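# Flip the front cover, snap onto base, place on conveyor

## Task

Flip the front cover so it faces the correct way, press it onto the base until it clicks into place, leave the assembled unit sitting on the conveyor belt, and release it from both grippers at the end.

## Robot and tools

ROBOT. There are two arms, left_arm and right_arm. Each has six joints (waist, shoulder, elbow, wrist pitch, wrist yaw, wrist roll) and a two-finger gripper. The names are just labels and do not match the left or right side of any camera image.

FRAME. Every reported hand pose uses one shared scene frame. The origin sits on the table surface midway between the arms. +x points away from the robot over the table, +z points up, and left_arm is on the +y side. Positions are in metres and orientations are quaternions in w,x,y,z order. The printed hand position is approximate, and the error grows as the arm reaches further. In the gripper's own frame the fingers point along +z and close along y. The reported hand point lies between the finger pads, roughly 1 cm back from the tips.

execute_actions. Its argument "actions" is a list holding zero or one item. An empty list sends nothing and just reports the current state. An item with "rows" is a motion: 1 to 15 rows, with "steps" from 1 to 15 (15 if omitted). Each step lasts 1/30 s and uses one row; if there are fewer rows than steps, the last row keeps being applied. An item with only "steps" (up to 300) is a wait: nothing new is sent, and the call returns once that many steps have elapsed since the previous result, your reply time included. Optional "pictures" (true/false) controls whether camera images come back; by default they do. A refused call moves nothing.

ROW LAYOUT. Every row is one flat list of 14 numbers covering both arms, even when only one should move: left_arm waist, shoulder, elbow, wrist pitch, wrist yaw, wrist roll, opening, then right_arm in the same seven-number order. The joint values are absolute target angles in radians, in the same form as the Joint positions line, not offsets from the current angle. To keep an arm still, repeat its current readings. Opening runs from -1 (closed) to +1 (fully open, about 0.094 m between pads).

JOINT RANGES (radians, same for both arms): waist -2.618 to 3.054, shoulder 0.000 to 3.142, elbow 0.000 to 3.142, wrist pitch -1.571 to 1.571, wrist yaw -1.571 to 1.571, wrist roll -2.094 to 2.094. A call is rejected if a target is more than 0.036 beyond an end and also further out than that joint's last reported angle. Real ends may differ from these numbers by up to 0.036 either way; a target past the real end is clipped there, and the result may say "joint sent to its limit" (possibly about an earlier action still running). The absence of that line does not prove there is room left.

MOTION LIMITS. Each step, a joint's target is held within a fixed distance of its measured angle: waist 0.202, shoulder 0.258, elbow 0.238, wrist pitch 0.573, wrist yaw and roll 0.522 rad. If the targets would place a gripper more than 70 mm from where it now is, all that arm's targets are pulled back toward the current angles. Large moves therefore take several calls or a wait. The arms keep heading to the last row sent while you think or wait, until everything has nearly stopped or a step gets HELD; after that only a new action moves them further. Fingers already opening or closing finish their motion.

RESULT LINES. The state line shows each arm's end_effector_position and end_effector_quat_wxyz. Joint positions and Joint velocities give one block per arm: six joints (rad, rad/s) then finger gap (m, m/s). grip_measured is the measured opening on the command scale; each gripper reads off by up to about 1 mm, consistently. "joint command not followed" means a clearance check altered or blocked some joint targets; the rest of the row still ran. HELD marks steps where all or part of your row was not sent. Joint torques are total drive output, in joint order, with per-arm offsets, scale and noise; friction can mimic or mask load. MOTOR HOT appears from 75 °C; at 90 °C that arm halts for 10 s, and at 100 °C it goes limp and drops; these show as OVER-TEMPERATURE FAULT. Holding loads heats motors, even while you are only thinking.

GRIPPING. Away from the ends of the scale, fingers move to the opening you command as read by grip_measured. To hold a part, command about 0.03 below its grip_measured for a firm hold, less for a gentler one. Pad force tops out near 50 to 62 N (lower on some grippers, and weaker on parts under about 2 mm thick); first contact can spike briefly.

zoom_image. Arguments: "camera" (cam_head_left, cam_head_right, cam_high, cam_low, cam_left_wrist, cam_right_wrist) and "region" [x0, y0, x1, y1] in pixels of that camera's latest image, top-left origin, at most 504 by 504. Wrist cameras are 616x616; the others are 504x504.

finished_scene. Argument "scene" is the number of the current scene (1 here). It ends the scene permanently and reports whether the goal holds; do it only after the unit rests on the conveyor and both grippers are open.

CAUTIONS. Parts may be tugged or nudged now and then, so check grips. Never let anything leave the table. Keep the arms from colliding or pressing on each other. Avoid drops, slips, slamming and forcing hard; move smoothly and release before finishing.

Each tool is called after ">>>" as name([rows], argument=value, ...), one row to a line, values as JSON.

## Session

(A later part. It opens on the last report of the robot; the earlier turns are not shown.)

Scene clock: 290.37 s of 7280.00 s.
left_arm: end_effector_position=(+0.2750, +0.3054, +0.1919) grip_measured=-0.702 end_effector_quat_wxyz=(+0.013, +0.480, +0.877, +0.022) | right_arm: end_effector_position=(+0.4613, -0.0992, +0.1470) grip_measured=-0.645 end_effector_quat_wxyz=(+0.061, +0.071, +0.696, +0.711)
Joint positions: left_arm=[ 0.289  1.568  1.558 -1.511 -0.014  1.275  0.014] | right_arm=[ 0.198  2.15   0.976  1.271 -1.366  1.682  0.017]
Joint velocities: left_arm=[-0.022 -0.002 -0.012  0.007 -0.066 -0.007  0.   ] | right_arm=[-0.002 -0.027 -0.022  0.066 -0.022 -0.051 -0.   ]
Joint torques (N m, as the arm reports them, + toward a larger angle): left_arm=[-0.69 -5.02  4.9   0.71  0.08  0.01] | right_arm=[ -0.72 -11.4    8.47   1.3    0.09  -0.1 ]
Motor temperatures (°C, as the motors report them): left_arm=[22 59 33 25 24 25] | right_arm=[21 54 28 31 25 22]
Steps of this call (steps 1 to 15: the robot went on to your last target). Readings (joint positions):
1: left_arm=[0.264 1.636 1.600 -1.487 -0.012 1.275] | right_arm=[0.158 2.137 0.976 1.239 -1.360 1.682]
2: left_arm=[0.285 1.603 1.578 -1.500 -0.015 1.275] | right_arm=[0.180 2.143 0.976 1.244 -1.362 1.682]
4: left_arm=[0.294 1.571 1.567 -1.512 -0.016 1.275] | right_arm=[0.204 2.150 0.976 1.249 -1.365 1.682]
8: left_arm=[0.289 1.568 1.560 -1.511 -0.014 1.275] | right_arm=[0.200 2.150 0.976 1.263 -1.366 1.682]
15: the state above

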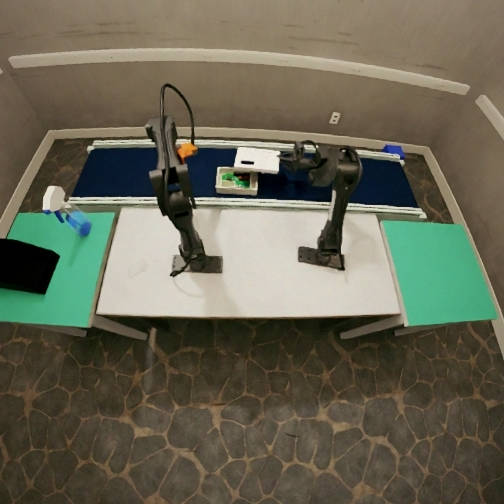

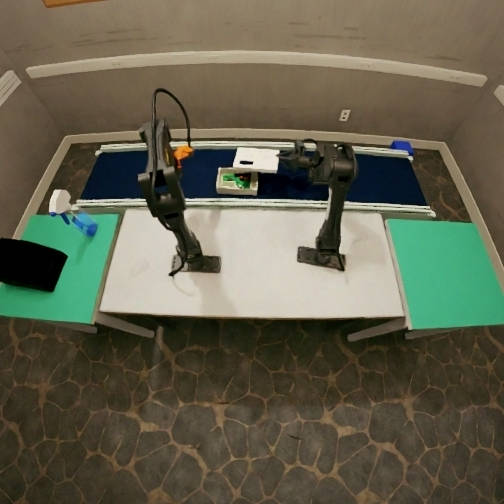

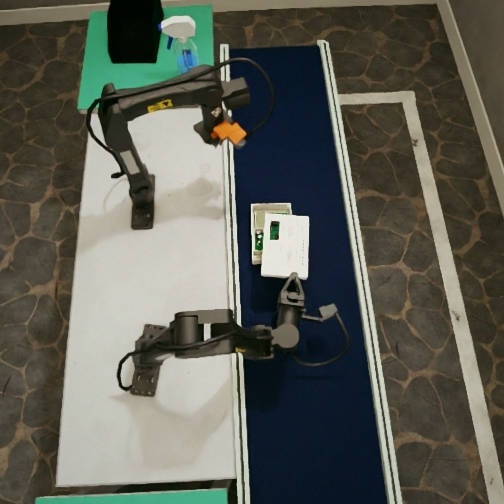

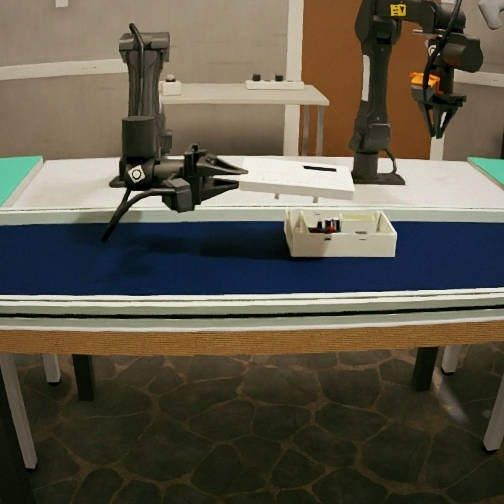

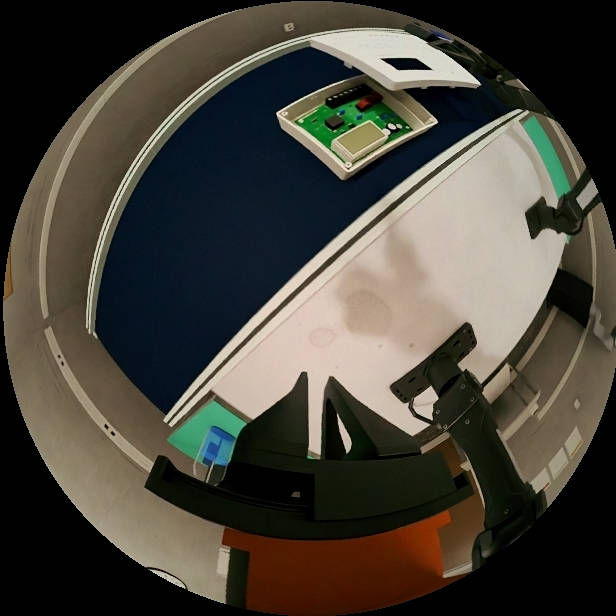

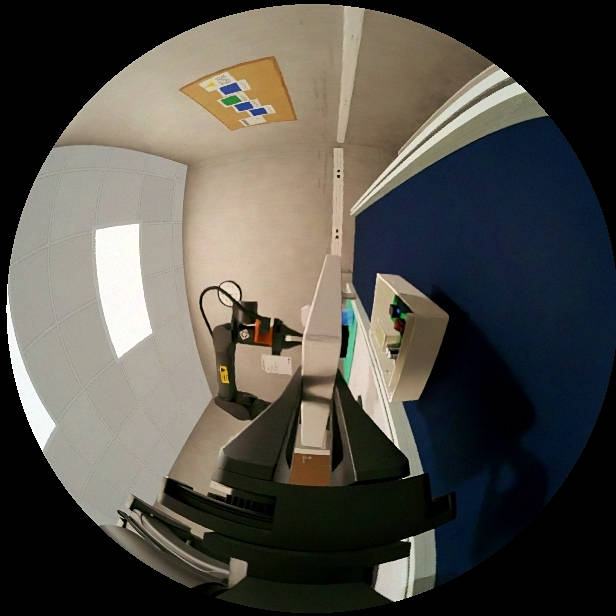

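>>> execute_actions([
  {"rows":[[0.28,1.57,1.55,-1.5,0,1.28,-0.7,0.21,2.16,1.02,1.31,-1.35,1.67,-0.68],[0.28,1.57,1.55,-1.5,0,1.28,-0.7,0.23,2.17,1.03,1.32,-1.34,1.67,-0.68],[0.28,1.57,1.55,-1.5,0,1.28,-0.7,0.25,2.18,1.03,1.33,-1.33,1.67,-0.68],[0.28,1.57,1.55,-1.5,0,1.28,-0.7,0.27,2.19,1.03,1.34,-1.32,1.67,-0.68],[0.28,1.57,1.55,-1.5,0,1.28,-0.7,0.29,2.2,1.03,1.35,-1.31,1.67,-0.68],[0.28,1.57,1.55,-1.5,0,1.28,-0.7,0.31,2.21,1.03,1.36,-1.3,1.67,-0.68],[0.28,1.57,1.55,-1.5,0,1.28,-0.7,0.33,2.22,1.03,1.37,-1.29,1.67,-0.68],[0.28,1.57,1.55,-1.5,0,1.28,-0.7,0.35,2.235,1.03,1.385,-1.28,1.67,-0.68],[0.28,1.57,1.55,-1.5,0,1.28,-0.7,0.365,2.25,1.03,1.4,-1.27,1.67,-0.68],[0.28,1.57,1.55,-1.5,0,1.28,-0.7,0.38,2.265,1.03,1.415,-1.26,1.67,-0.68],[0.28,1.57,1.55,-1.5,0,1.28,-0.7,0.39,2.28,1.03,1.43,-1.25,1.67,-0.68],[0.28,1.57,1.55,-1.5,0,1.28,-0.7,0.395,2.295,1.03,1.445,-1.24,1.67,-0.68],[0.28,1.57,1.55,-1.5,0,1.28,-0.7,0.397,2.31,1.03,1.46,-1.24,1.67,-0.68],[0.28,1.57,1.55,-1.5,0,1.28,-0.7,0.397,2.32,1.03,1.47,-1.24,1.67,-0.68]]},
], pictures=false)

>>> execute_actions([
  {"steps":25},
])

>>> zoom_image(camera="cam_low", region=[260,150,420,280])

>>> zoom_image(camera="cam_high", region=[220,170,330,290])

Scene clock: 303.43 s of 7280.00 s.
left_arm: end_effector_position=(+0.2750, +0.3054, +0.1919) grip_measured=-0.702 end_effector_quat_wxyz=(+0.013, +0.480, +0.877, +0.022) | right_arm: end_effector_position=(+0.4371, -0.0166, +0.1063) grip_measured=-0.645 end_effector_quat_wxyz=(+0.018, +0.031, +0.697, +0.717)
Joint positions: left_arm=[ 0.289  1.568  1.558 -1.511 -0.014  1.275  0.014] | right_arm=[ 0.404  2.306  1.009  1.394 -1.278  1.682  0.017]
Joint velocities: left_arm=[ 0.002 -0.002  0.002  0.007 -0.037 -0.081  0.001] | right_arm=[ 0.051  0.364  0.002  0.125  0.066 -0.037 -0.   ]
Joint torques (N m, as the arm reports them, + toward a larger angle): left_arm=[-0.68 -5.    4.91  0.78  0.08  0.01] | right_arm=[ -0.85 -12.8    7.63   1.52   0.26  -0.09]
Motor temperatures (°C, as the motors report them): left_arm=[22 50 32 26 24 25] | right_arm=[21 55 29 32 25 22]
Steps of this call (steps 1 to 15: the robot went on to your last target; steps 16 to 90: nothing new was sent; then 9.57 s passed at rest; steps 91 to 105: all 15 steps of this action). Readings (joint positions):
91: left_arm=[0.289 1.568 1.558 -1.511 -0.014 1.275] | right_arm=[0.198 2.151 0.978 1.273 -1.366 1.682]
92: left_arm=[0.289 1.568 1.558 -1.511 -0.014 1.275] | right_arm=[0.200 2.154 0.984 1.275 -1.365 1.682]
94: left_arm=[0.289 1.568 1.558 -1.511 -0.014 1.275] | right_arm=[0.216 2.165 0.999 1.287 -1.352 1.682]
98: left_arm=[0.289 1.568 1.558 -1.511 -0.014 1.275] | right_arm=[0.295 2.200 1.009 1.321 -1.319 1.682]
105: the state above

Scene clock: 304.27 s of 7280.00 s.
left_arm: end_effector_position=(+0.2750, +0.3054, +0.1919) grip_measured=-0.702 end_effector_quat_wxyz=(+0.013, +0.480, +0.877, +0.022) | right_arm: end_effector_position=(+0.4409, -0.0174, +0.1035) grip_measured=-0.645 end_effector_quat_wxyz=(+0.034, +0.033, +0.693, +0.719)
Joint positions: left_arm=[ 0.289  1.568  1.558 -1.511 -0.014  1.275  0.014] | right_arm=[ 0.403  2.326  1.009  1.434 -1.253  1.682  0.017]
Joint velocities: left_arm=[ 0.007 -0.002 -0.012  0.007 -0.022 -0.022  0.001] | right_arm=[ 0.002 -0.002 -0.022  0.022 -0.007 -0.051 -0.   ]
Joint torques (N m, as the arm reports them, + toward a larger angle): left_arm=[-0.69 -4.99  4.91  0.78  0.08  0.  ] | right_arm=[ -0.58 -12.64   7.5    1.38   0.17  -0.1 ]
Motor temperatures (°C, as the motors report them): left_arm=[22 50 31 26 24 25] | right_arm=[21 55 29 32 25 22]
Steps of this call (steps 1 to 25: the robot went on to your last target). Readings (joint positions):
1: left_arm=[0.289 1.568 1.558 -1.511 -0.014 1.275] | right_arm=[0.404 2.317 1.009 1.398 -1.275 1.682]
2: left_arm=[0.289 1.568 1.558 -1.511 -0.014 1.275] | right_arm=[0.404 2.323 1.009 1.400 -1.270 1.682]
4: left_arm=[0.289 1.568 1.558 -1.511 -0.014 1.275] | right_arm=[0.403 2.326 1.009 1.405 -1.263 1.682]
8: left_arm=[0.289 1.568 1.558 -1.511 -0.014 1.275] | right_arm=[0.403 2.326 1.009 1.424 -1.256 1.682]
25: the state above

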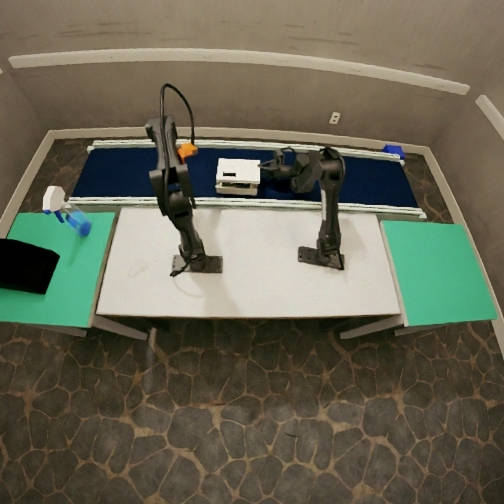

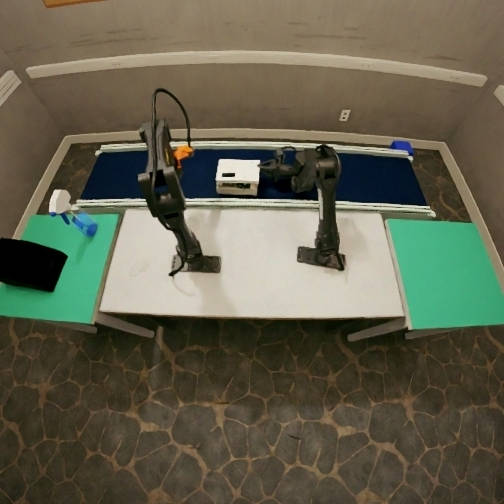

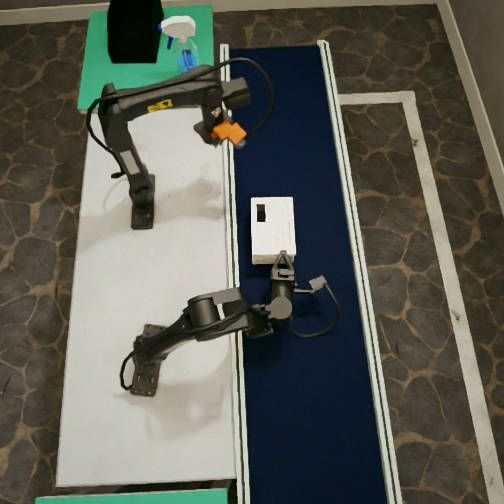

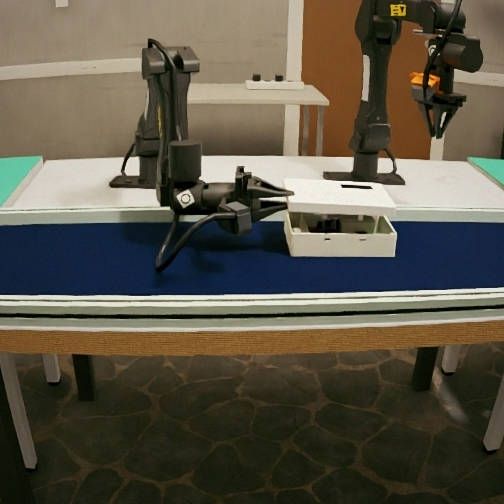

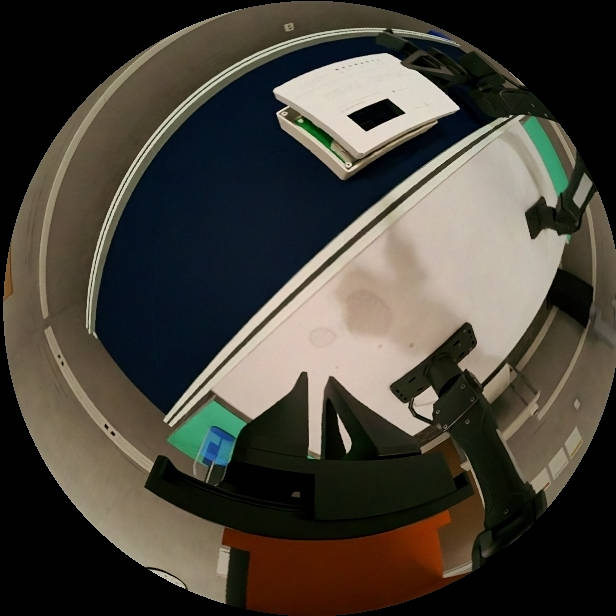

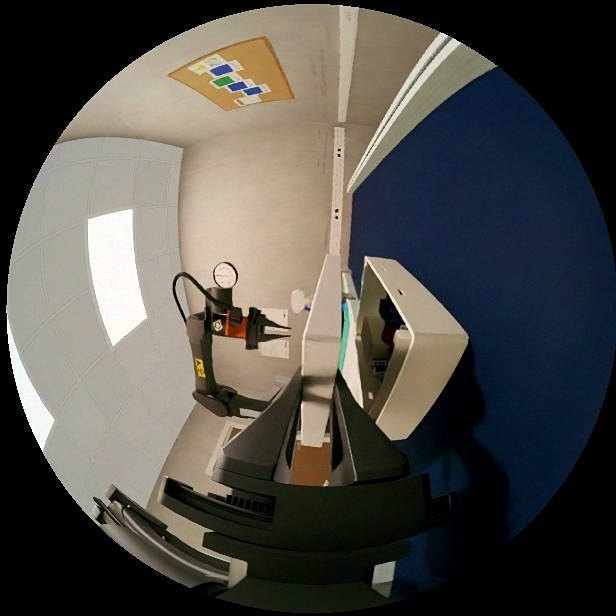

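Region (260, 150, 420, 280) of cam_low's 504x504 image, scaled by 3.150, with more detail than that image has; it fills the top 410 rows of this view, and the rest is white.

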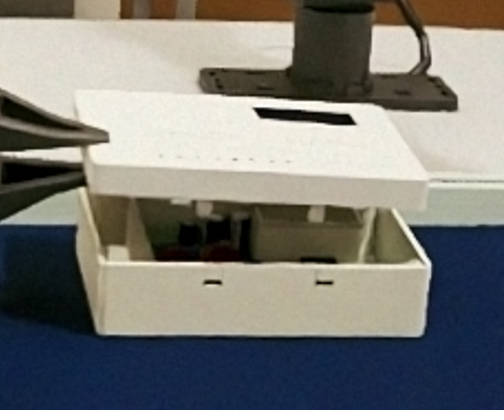

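Region (220, 170, 330, 290) of cam_high's 504x504 image, scaled by 4.200, with more detail than that image has; it fills the left 462 columns of this view, and the rest is white.

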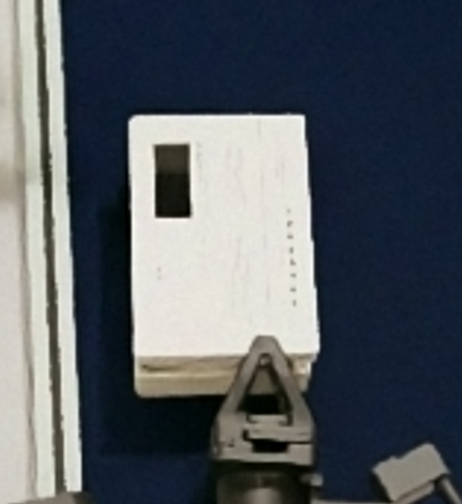

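>>> execute_actions([
  {"rows":[[0.28,1.57,1.55,-1.5,0,1.28,-0.7,0.41,2.33,1.035,1.49,-1.235,1.67,-0.68],[0.28,1.57,1.55,-1.5,0,1.28,-0.7,0.415,2.34,1.04,1.5,-1.23,1.67,-0.68],[0.28,1.57,1.55,-1.5,0,1.28,-0.7,0.42,2.35,1.045,1.51,-1.23,1.67,-0.68],[0.28,1.57,1.55,-1.5,0,1.28,-0.7,0.42,2.36,1.045,1.52,-1.23,1.67,-0.68],[0.28,1.57,1.55,-1.5,0,1.28,-0.7,0.42,2.37,1.045,1.52,-1.23,1.67,-0.68],[0.28,1.57,1.55,-1.5,0,1.28,-0.7,0.42,2.378,1.045,1.52,-1.23,1.67,-0.68]]},
], pictures=false)

>>> execute_actions([
  {"steps":15},
])

>>> zoom_image(camera="cam_low", region=[260,150,420,280])

>>> zoom_image(camera="cam_left_wrist", region=[260,40,470,200])

>>> zoom_image(camera="cam_right_wrist", region=[270,240,470,460])

Scene clock: 315.50 s of 7280.00 s.
left_arm: end_effector_position=(+0.2750, +0.3054, +0.1919) grip_measured=-0.702 end_effector_quat_wxyz=(+0.013, +0.480, +0.877, +0.022) | right_arm: end_effector_position=(+0.4413, -0.0143, +0.0905) grip_measured=-0.645 end_effector_quat_wxyz=(+0.037, +0.031, +0.692, +0.720)
Joint positions: left_arm=[ 0.289  1.568  1.558 -1.511 -0.014  1.275  0.014] | right_arm=[ 0.411  2.378  1.022  1.481 -1.243  1.682  0.017]
Joint velocities: left_arm=[ 0.007 -0.002 -0.007  0.007 -0.022  0.066 -0.001] | right_arm=[-0.007  0.007 -0.012  0.095  0.037 -0.066  0.001]
Joint torques (N m, as the arm reports them, + toward a larger angle): left_arm=[-0.68 -5.01  4.91  0.78  0.08  0.  ] | right_arm=[  0.73 -12.28   7.45   1.38   0.18  -0.1 ]
Motor temperatures (°C, as the motors report them): left_arm=[22 48 31 26 24 25] | right_arm=[21 57 29 32 25 22]
Steps of this call (steps 1 to 15: the robot went on to your last target; steps 16 to 90: nothing new was sent; then 7.73 s passed at rest; steps 91 to 105: all 15 steps of this action). Readings (joint positions):
91: left_arm=[0.289 1.568 1.558 -1.511 -0.014 1.275] | right_arm=[0.403 2.326 1.009 1.437 -1.253 1.682]
92: left_arm=[0.289 1.568 1.558 -1.511 -0.014 1.275] | right_arm=[0.403 2.327 1.009 1.441 -1.251 1.682]
94: left_arm=[0.289 1.568 1.558 -1.511 -0.014 1.275] | right_arm=[0.405 2.335 1.014 1.458 -1.249 1.682]
98: left_arm=[0.289 1.568 1.558 -1.511 -0.014 1.275] | right_arm=[0.410 2.364 1.022 1.477 -1.244 1.682]
105: the state above

Scene clock: 316.00 s of 7280.00 s.
left_arm: end_effector_position=(+0.2750, +0.3054, +0.1919) grip_measured=-0.702 end_effector_quat_wxyz=(+0.013, +0.480, +0.877, +0.022) | right_arm: end_effector_position=(+0.4413, -0.0143, +0.0909) grip_measured=-0.645 end_effector_quat_wxyz=(+0.038, +0.030, +0.692, +0.720)
Joint positions: left_arm=[ 0.289  1.568  1.558 -1.511 -0.014  1.275  0.014] | right_arm=[ 0.411  2.378  1.022  1.484 -1.243  1.682  0.017]
Joint velocities: left_arm=[-0.017 -0.002 -0.012  0.037 -0.022 -0.037 -0.   ] | right_arm=[-0.017 -0.007  0.007 -0.007  0.007 -0.081  0.   ]
Joint torques (N m, as the arm reports them, + toward a larger angle): left_arm=[-0.68 -5.01  4.9   0.78  0.08  0.01] | right_arm=[  0.7  -12.22   7.48   1.39   0.18  -0.1 ]
Motor temperatures (°C, as the motors report them): left_arm=[22 48 31 26 24 25] | right_arm=[21 57 29 32 25 22]
Steps of this call (steps 1 to 15: the robot went on to your last target). Readings (joint positions):
1: left_arm=[0.289 1.568 1.558 -1.511 -0.014 1.275] | right_arm=[0.411 2.378 1.022 1.482 -1.243 1.682]
2: left_arm=[0.289 1.568 1.558 -1.511 -0.014 1.275] | right_arm=[0.411 2.378 1.022 1.482 -1.243 1.682]
4: left_arm=[0.289 1.568 1.558 -1.511 -0.014 1.275] | right_arm=[0.411 2.378 1.022 1.483 -1.243 1.682]
8: left_arm=[0.289 1.568 1.558 -1.511 -0.014 1.275] | right_arm=[0.411 2.378 1.022 1.484 -1.243 1.682]
15: the state above
All arms were judged still, so your last target was given up. Only a new action makes them travel on or press farther. Fingers that are still opening or closing keep moving.

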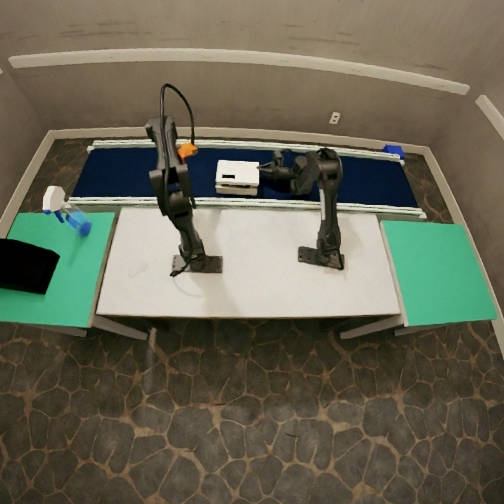

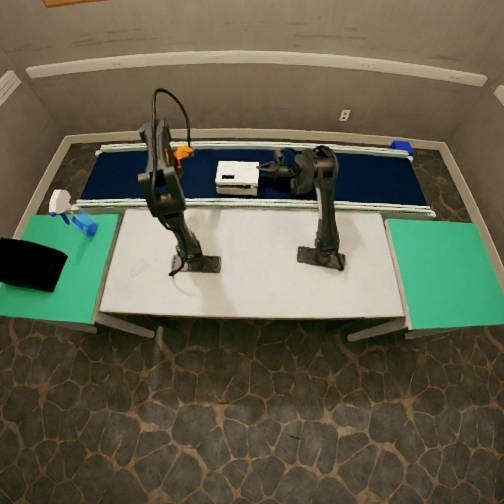

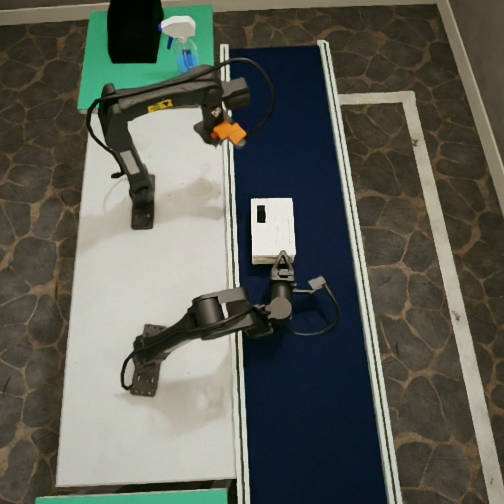

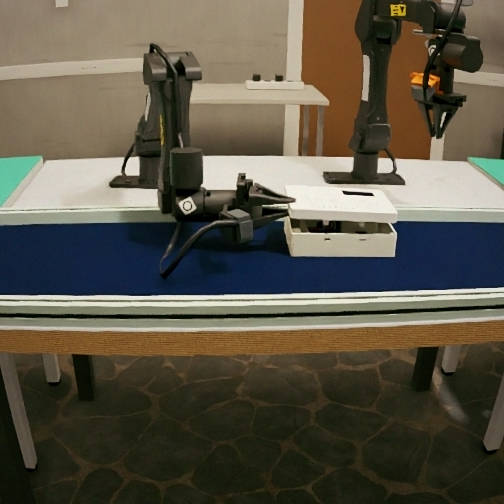

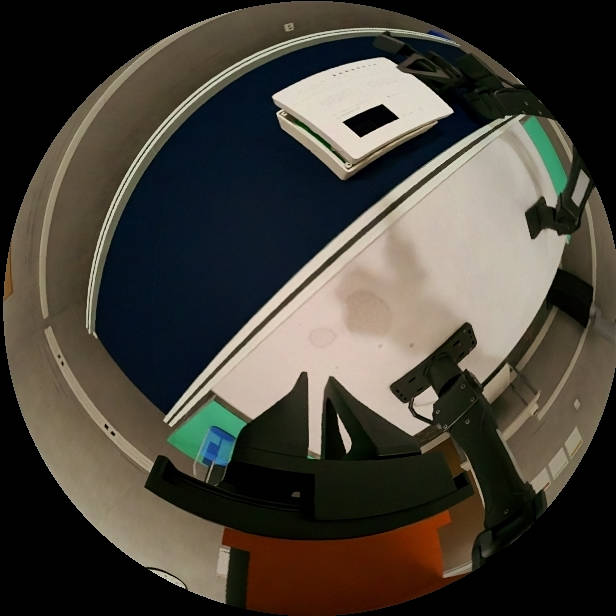

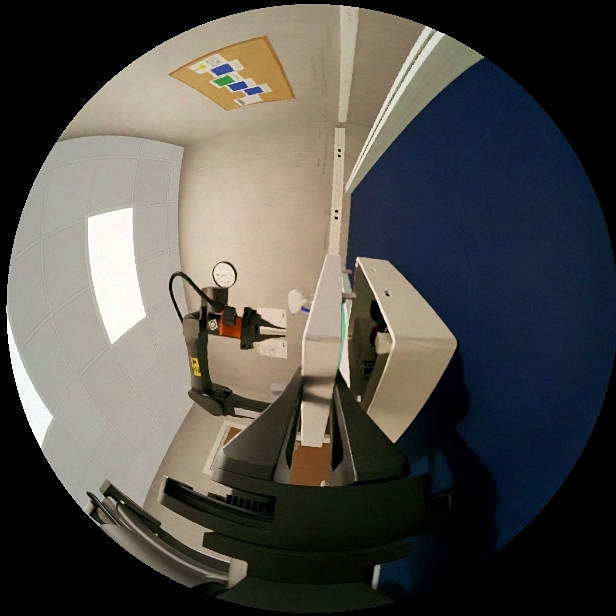

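Region (260, 150, 420, 280) of cam_low's 504x504 image, scaled by 3.150, with more detail than that image has; it fills the top 410 rows of this view, and the rest is white.

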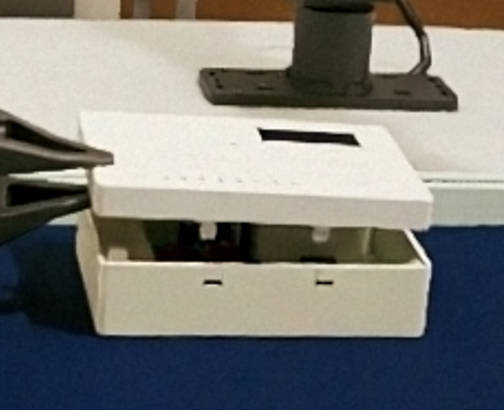

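Region (260, 40, 470, 200) of cam_left_wrist's 616x616 image, scaled by 2.400, with more detail than that image has; it fills the top 384 rows of this view, and the rest is white.

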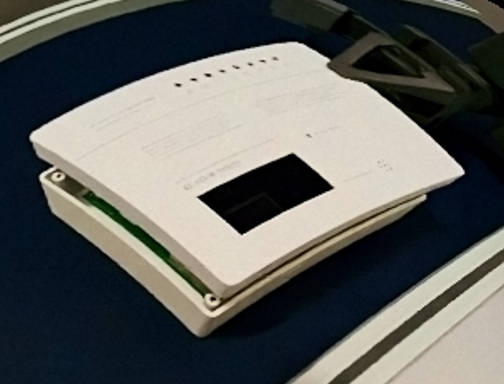

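Region (270, 240, 470, 460) of cam_right_wrist's 616x616 image, scaled by 2.291, with more detail than that image has; it fills the left 458 columns of this view, and the rest is white.

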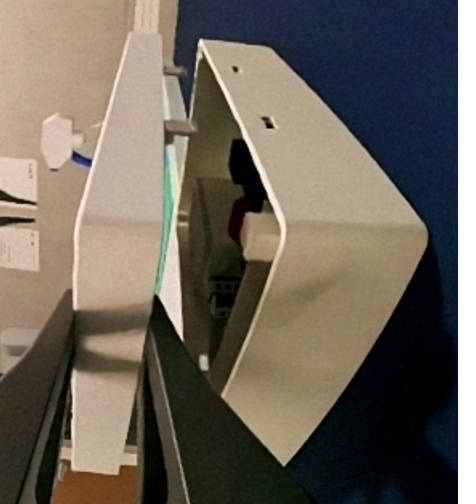

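>>> execute_actions([
  {"rows":[[0.28,1.57,1.55,-1.5,0,1.28,-0.7,0.422,2.385,1.045,1.53,-1.25,1.67,-0.68],[0.28,1.57,1.55,-1.5,0,1.28,-0.7,0.424,2.392,1.045,1.54,-1.26,1.67,-0.68],[0.28,1.57,1.55,-1.5,0,1.28,-0.7,0.424,2.4,1.045,1.55,-1.26,1.67,-0.68],[0.28,1.57,1.55,-1.5,0,1.28,-0.7,0.424,2.408,1.045,1.55,-1.26,1.67,-0.68]]},
], pictures=false)

>>> execute_actions([
  {"steps":15},
])

>>> zoom_image(camera="cam_low", region=[260,150,420,280])

>>> zoom_image(camera="cam_left_wrist", region=[260,40,470,200])

>>> zoom_image(camera="cam_right_wrist", region=[270,240,470,460])

Scene clock: 327.73 s of 7280.00 s.
left_arm: end_effector_position=(+0.2750, +0.3054, +0.1919) grip_measured=-0.702 end_effector_quat_wxyz=(+0.013, +0.480, +0.877, +0.022) | right_arm: end_effector_position=(+0.4380, -0.0144, +0.0827) grip_measured=-0.645 end_effector_quat_wxyz=(+0.035, +0.025, +0.692, +0.720)
Joint positions: left_arm=[ 0.289  1.568  1.558 -1.511 -0.014  1.275  0.014] | right_arm=[ 0.411  2.405  1.022  1.513 -1.254  1.682  0.017]
Joint velocities: left_arm=[ 0.002 -0.012  0.002  0.022 -0.037 -0.037  0.   ] | right_arm=[ 0.002 -0.012 -0.007 -0.037 -0.081  0.007  0.   ]
Joint torques (N m, as the arm reports them, + toward a larger angle): left_arm=[-0.68 -5.02  4.91  0.77  0.08  0.  ] | right_arm=[  1.02 -12.02   7.28   1.4    0.01  -0.1 ]
Motor temperatures (°C, as the motors report them): left_arm=[22 46 31 26 24 25] | right_arm=[21 57 29 33 25 22]
Steps of this call (steps 1 to 90: nothing new was sent; then 8.23 s passed at rest; steps 91 to 105: all 15 steps of this action). Readings (joint positions):
91: left_arm=[0.289 1.568 1.558 -1.511 -0.014 1.275] | right_arm=[0.411 2.378 1.022 1.485 -1.243 1.682]
92: left_arm=[0.289 1.568 1.558 -1.511 -0.014 1.275] | right_arm=[0.411 2.379 1.022 1.489 -1.245 1.682]
94: left_arm=[0.289 1.568 1.558 -1.511 -0.014 1.275] | right_arm=[0.411 2.385 1.022 1.501 -1.248 1.682]
98: left_arm=[0.289 1.568 1.558 -1.511 -0.014 1.275] | right_arm=[0.411 2.401 1.022 1.508 -1.253 1.682]
105: the state above

Scene clock: 328.23 s of 7280.00 s.
left_arm: end_effector_position=(+0.2750, +0.3054, +0.1919) grip_measured=-0.702 end_effector_quat_wxyz=(+0.013, +0.480, +0.877, +0.022) | right_arm: end_effector_position=(+0.4379, -0.0144, +0.0829) grip_measured=-0.645 end_effector_quat_wxyz=(+0.035, +0.024, +0.692, +0.720)
Joint positions: left_arm=[ 0.289  1.568  1.558 -1.511 -0.014  1.275  0.014] | right_arm=[ 0.411  2.405  1.022  1.515 -1.255  1.682  0.017]
Joint velocities: left_arm=[-0.017 -0.012 -0.007  0.007  0.022  0.022 -0.001] | right_arm=[-0.012 -0.012  0.022 -0.007  0.022 -0.095  0.001]
Joint torques (N m, as the arm reports them, + toward a larger angle): left_arm=[-0.68 -5.    4.91  0.78  0.07  0.01] | right_arm=[  1.02 -12.02   7.29   1.38   0.01  -0.1 ]
Motor temperatures (°C, as the motors report them): left_arm=[22 46 31 26 24 25] | right_arm=[21 57 29 33 25 22]
Steps of this call (steps 1 to 15: the robot went on to your last target). Readings (joint positions):
1: left_arm=[0.289 1.568 1.558 -1.511 -0.014 1.275] | right_arm=[0.411 2.405 1.022 1.513 -1.254 1.682]
2: left_arm=[0.289 1.568 1.558 -1.511 -0.014 1.275] | right_arm=[0.411 2.405 1.022 1.513 -1.254 1.682]
4: left_arm=[0.289 1.568 1.558 -1.511 -0.014 1.275] | right_arm=[0.411 2.405 1.022 1.514 -1.254 1.682]
8: left_arm=[0.289 1.568 1.558 -1.511 -0.014 1.275] | right_arm=[0.411 2.405 1.022 1.514 -1.255 1.682]
15: the state above
All arms were judged still, so your last target was given up. Only a new action makes them travel on or press farther. Fingers that are still opening or closing keep moving.

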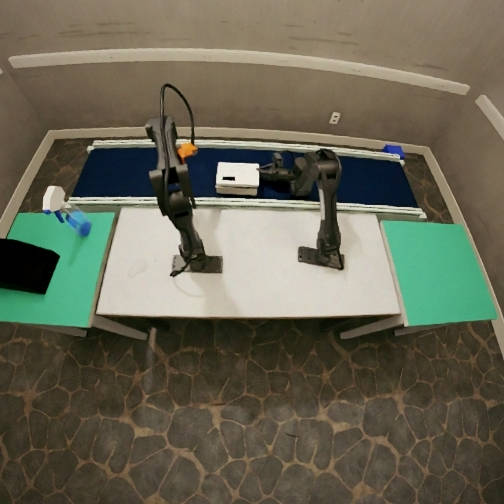

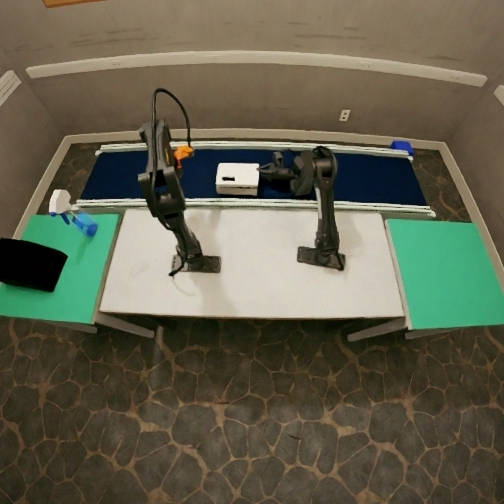

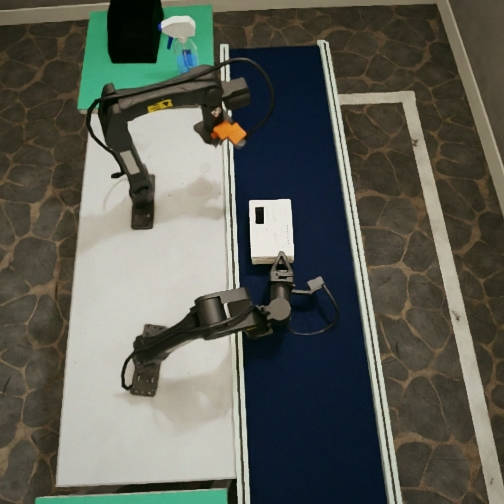

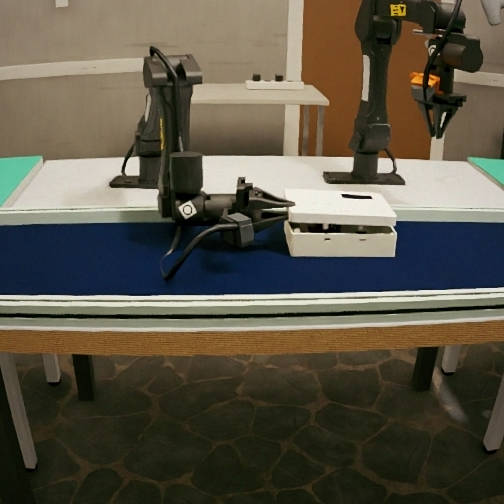

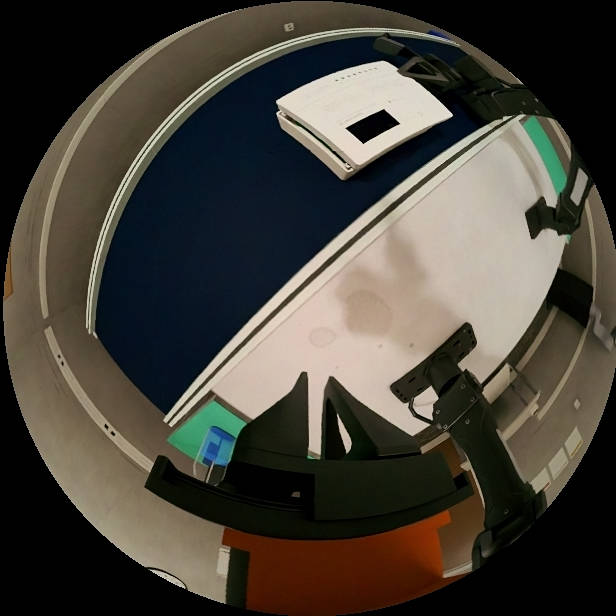

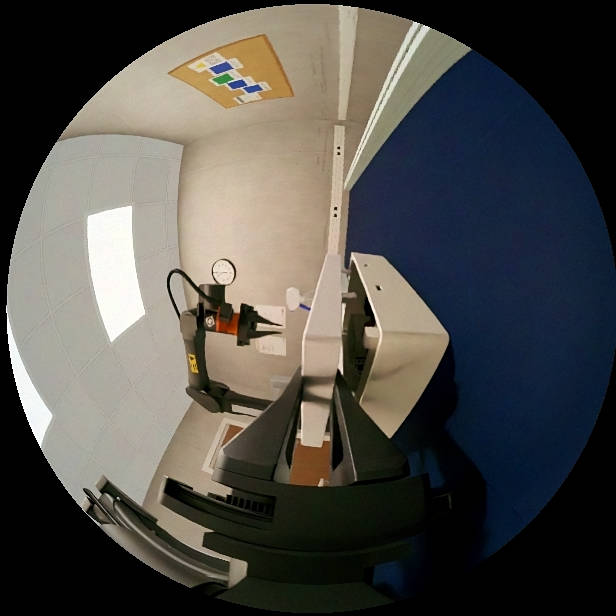

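Region (260, 150, 420, 280) of cam_low's 504x504 image, scaled by 3.150, with more detail than that image has; it fills the top 410 rows of this view, and the rest is white.

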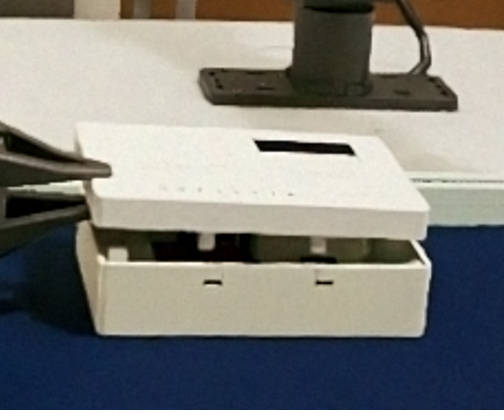

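Region (260, 40, 470, 200) of cam_left_wrist's 616x616 image, scaled by 2.400, with more detail than that image has; it fills the top 384 rows of this view, and the rest is white.

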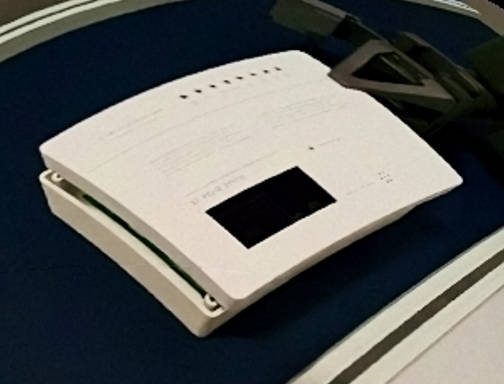

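Region (270, 240, 470, 460) of cam_right_wrist's 616x616 image, scaled by 2.291, with more detail than that image has; it fills the left 458 columns of this view, and the rest is white.

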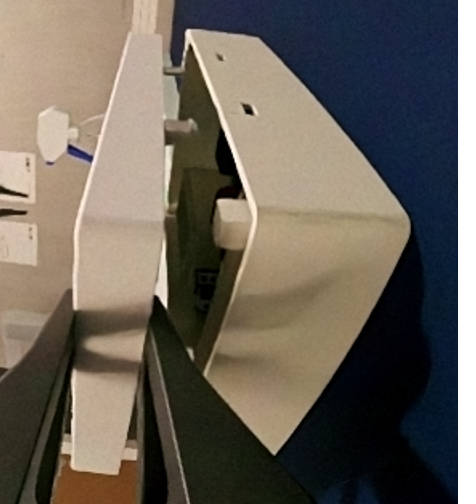

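>>> execute_actions([
  {"rows":[[0.28,1.57,1.55,-1.5,0,1.28,-0.7,0.427,2.408,1.055,1.55,-1.255,1.67,-0.68],[0.28,1.57,1.55,-1.5,0,1.28,-0.7,0.429,2.408,1.065,1.55,-1.255,1.67,-0.68],[0.28,1.57,1.55,-1.5,0,1.28,-0.7,0.429,2.408,1.065,1.55,-1.255,1.67,-0.68],[0.28,1.57,1.55,-1.5,0,1.28,-0.7,0.429,2.414,1.065,1.55,-1.255,1.67,-0.68],[0.28,1.57,1.55,-1.5,0,1.28,-0.7,0.429,2.42,1.065,1.55,-1.255,1.67,-0.68],[0.28,1.57,1.55,-1.5,0,1.28,-0.7,0.429,2.425,1.065,1.55,-1.255,1.67,-0.68]]},
], pictures=false)

>>> execute_actions([
  {"steps":10},
])

>>> zoom_image(camera="cam_low", region=[260,150,420,280])

>>> zoom_image(camera="cam_left_wrist", region=[260,40,470,200])

>>> zoom_image(camera="cam_right_wrist", region=[270,240,470,460])

Scene clock: 335.97 s of 7280.00 s.
left_arm: end_effector_position=(+0.2750, +0.3054, +0.1919) grip_measured=-0.702 end_effector_quat_wxyz=(+0.013, +0.480, +0.877, +0.022) | right_arm: end_effector_position=(+0.4389, -0.0099, +0.0814) grip_measured=-0.645 end_effector_quat_wxyz=(+0.035, +0.018, +0.691, +0.721)
Joint positions: left_arm=[ 0.289  1.568  1.558 -1.511 -0.014  1.275  0.014] | right_arm=[ 0.42   2.421  1.041  1.52  -1.255  1.682  0.017]
Joint velocities: left_arm=[-0.002 -0.002  0.002  0.095  0.007 -0.007 -0.002] | right_arm=[-0.032  0.017 -0.017  0.037  0.051  0.007  0.001]
Joint torques (N m, as the arm reports them, + toward a larger angle): left_arm=[-0.68 -5.    4.9   0.78  0.08  0.01] | right_arm=[  0.63 -11.97   7.38   1.31   0.06  -0.1 ]
Motor temperatures (°C, as the motors report them): left_arm=[22 46 31 26 24 25] | right_arm=[21 57 29 33 25 22]
Steps of this call (steps 1 to 90: nothing new was sent; then 4.23 s passed at rest; steps 91 to 105: all 15 steps of this action). Readings (joint positions):
91: left_arm=[0.289 1.568 1.558 -1.511 -0.014 1.275] | right_arm=[0.412 2.405 1.022 1.515 -1.255 1.682]
92: left_arm=[0.289 1.568 1.558 -1.511 -0.014 1.275] | right_arm=[0.413 2.405 1.023 1.515 -1.255 1.682]
94: left_arm=[0.289 1.568 1.558 -1.511 -0.014 1.275] | right_arm=[0.416 2.405 1.032 1.515 -1.255 1.682]
98: left_arm=[0.289 1.568 1.558 -1.511 -0.014 1.275] | right_arm=[0.420 2.410 1.041 1.520 -1.255 1.682]
105: the state above

Scene clock: 336.30 s of 7280.00 s.
left_arm: end_effector_position=(+0.2750, +0.3054, +0.1919) grip_measured=-0.702 end_effector_quat_wxyz=(+0.013, +0.480, +0.877, +0.022) | right_arm: end_effector_position=(+0.4389, -0.0099, +0.0814) grip_measured=-0.645 end_effector_quat_wxyz=(+0.035, +0.018, +0.691, +0.721)
Joint positions: left_arm=[ 0.289  1.568  1.558 -1.511 -0.014  1.275  0.014] | right_arm=[ 0.42   2.421  1.041  1.52  -1.255  1.682  0.017]
Joint velocities: left_arm=[-0.012  0.002 -0.002  0.022 -0.022  0.007  0.   ] | right_arm=[ 0.002 -0.012  0.002  0.022 -0.007 -0.066 -0.001]
Joint torques (N m, as the arm reports them, + toward a larger angle): left_arm=[-0.69 -5.    4.9   0.78  0.08  0.  ] | right_arm=[  0.66 -12.     7.35   1.33   0.06  -0.1 ]
Motor temperatures (°C, as the motors report them): left_arm=[22 46 31 26 24 25] | right_arm=[21 57 29 33 25 22]
Steps of this call (steps 1 to 10: the robot went on to your last target). Readings (joint positions):
1: left_arm=[0.289 1.568 1.558 -1.511 -0.014 1.275] | right_arm=[0.420 2.421 1.041 1.520 -1.255 1.682]
2: left_arm=[0.289 1.568 1.558 -1.511 -0.014 1.275] | right_arm=[0.420 2.421 1.041 1.520 -1.255 1.682]
4: left_arm=[0.289 1.568 1.558 -1.511 -0.014 1.275] | right_arm=[0.420 2.421 1.041 1.520 -1.255 1.682]
8: left_arm=[0.289 1.568 1.558 -1.511 -0.014 1.275] | right_arm=[0.420 2.421 1.041 1.520 -1.255 1.682]
10: the state above

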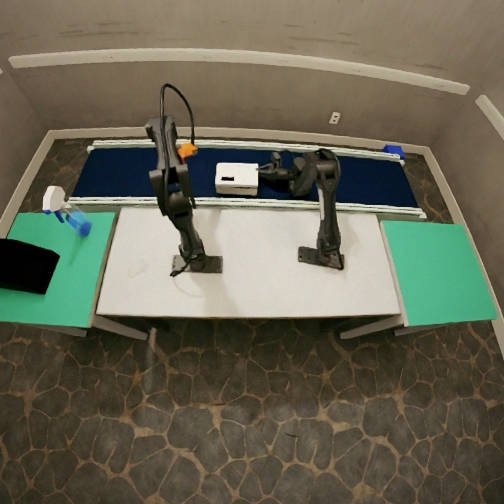

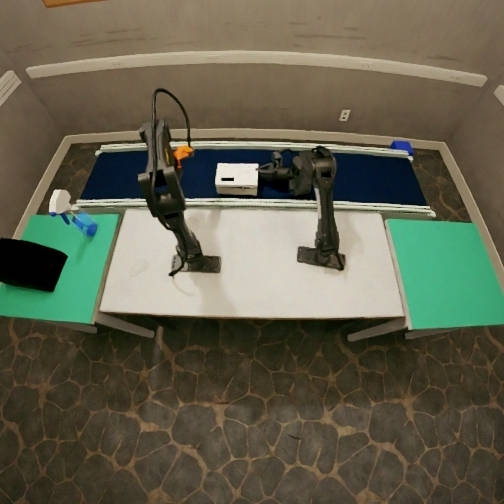

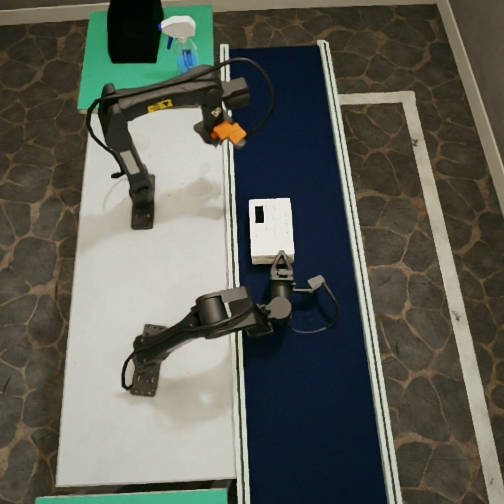

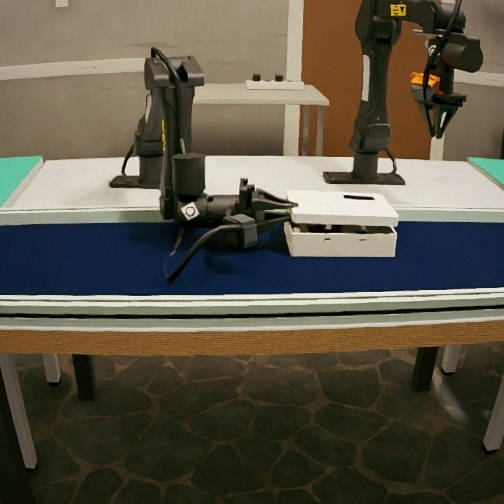

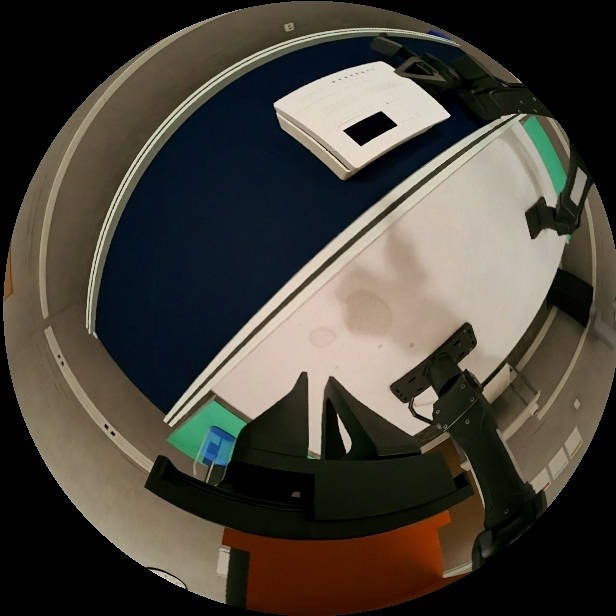

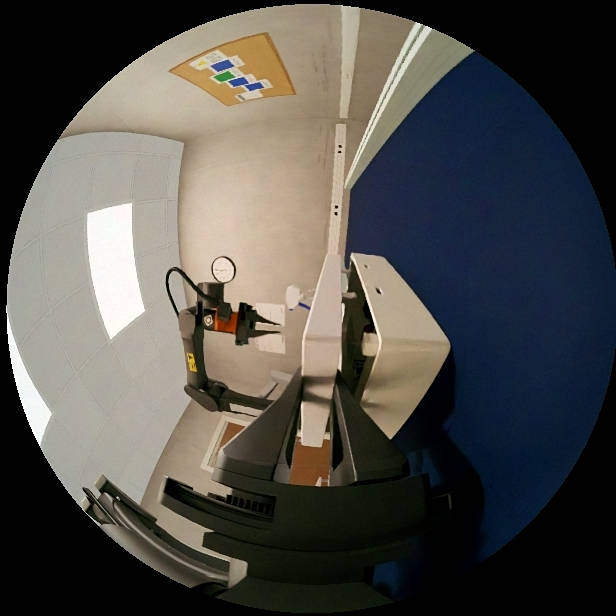

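Region (260, 150, 420, 280) of cam_low's 504x504 image, scaled by 3.150, with more detail than that image has; it fills the top 410 rows of this view, and the rest is white.

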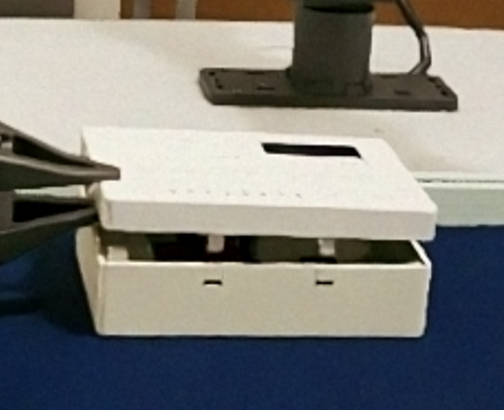

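Region (260, 40, 470, 200) of cam_left_wrist's 616x616 image, scaled by 2.400, with more detail than that image has; it fills the top 384 rows of this view, and the rest is white.

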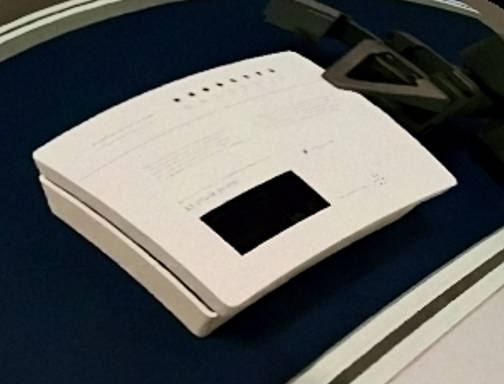

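Region (270, 240, 470, 460) of cam_right_wrist's 616x616 image, scaled by 2.291, with more detail than that image has; it fills the left 458 columns of this view, and the rest is white.

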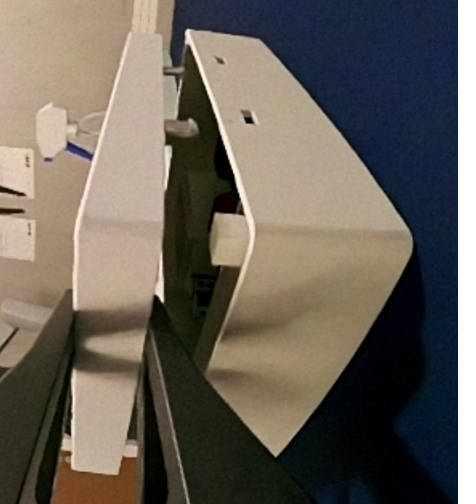

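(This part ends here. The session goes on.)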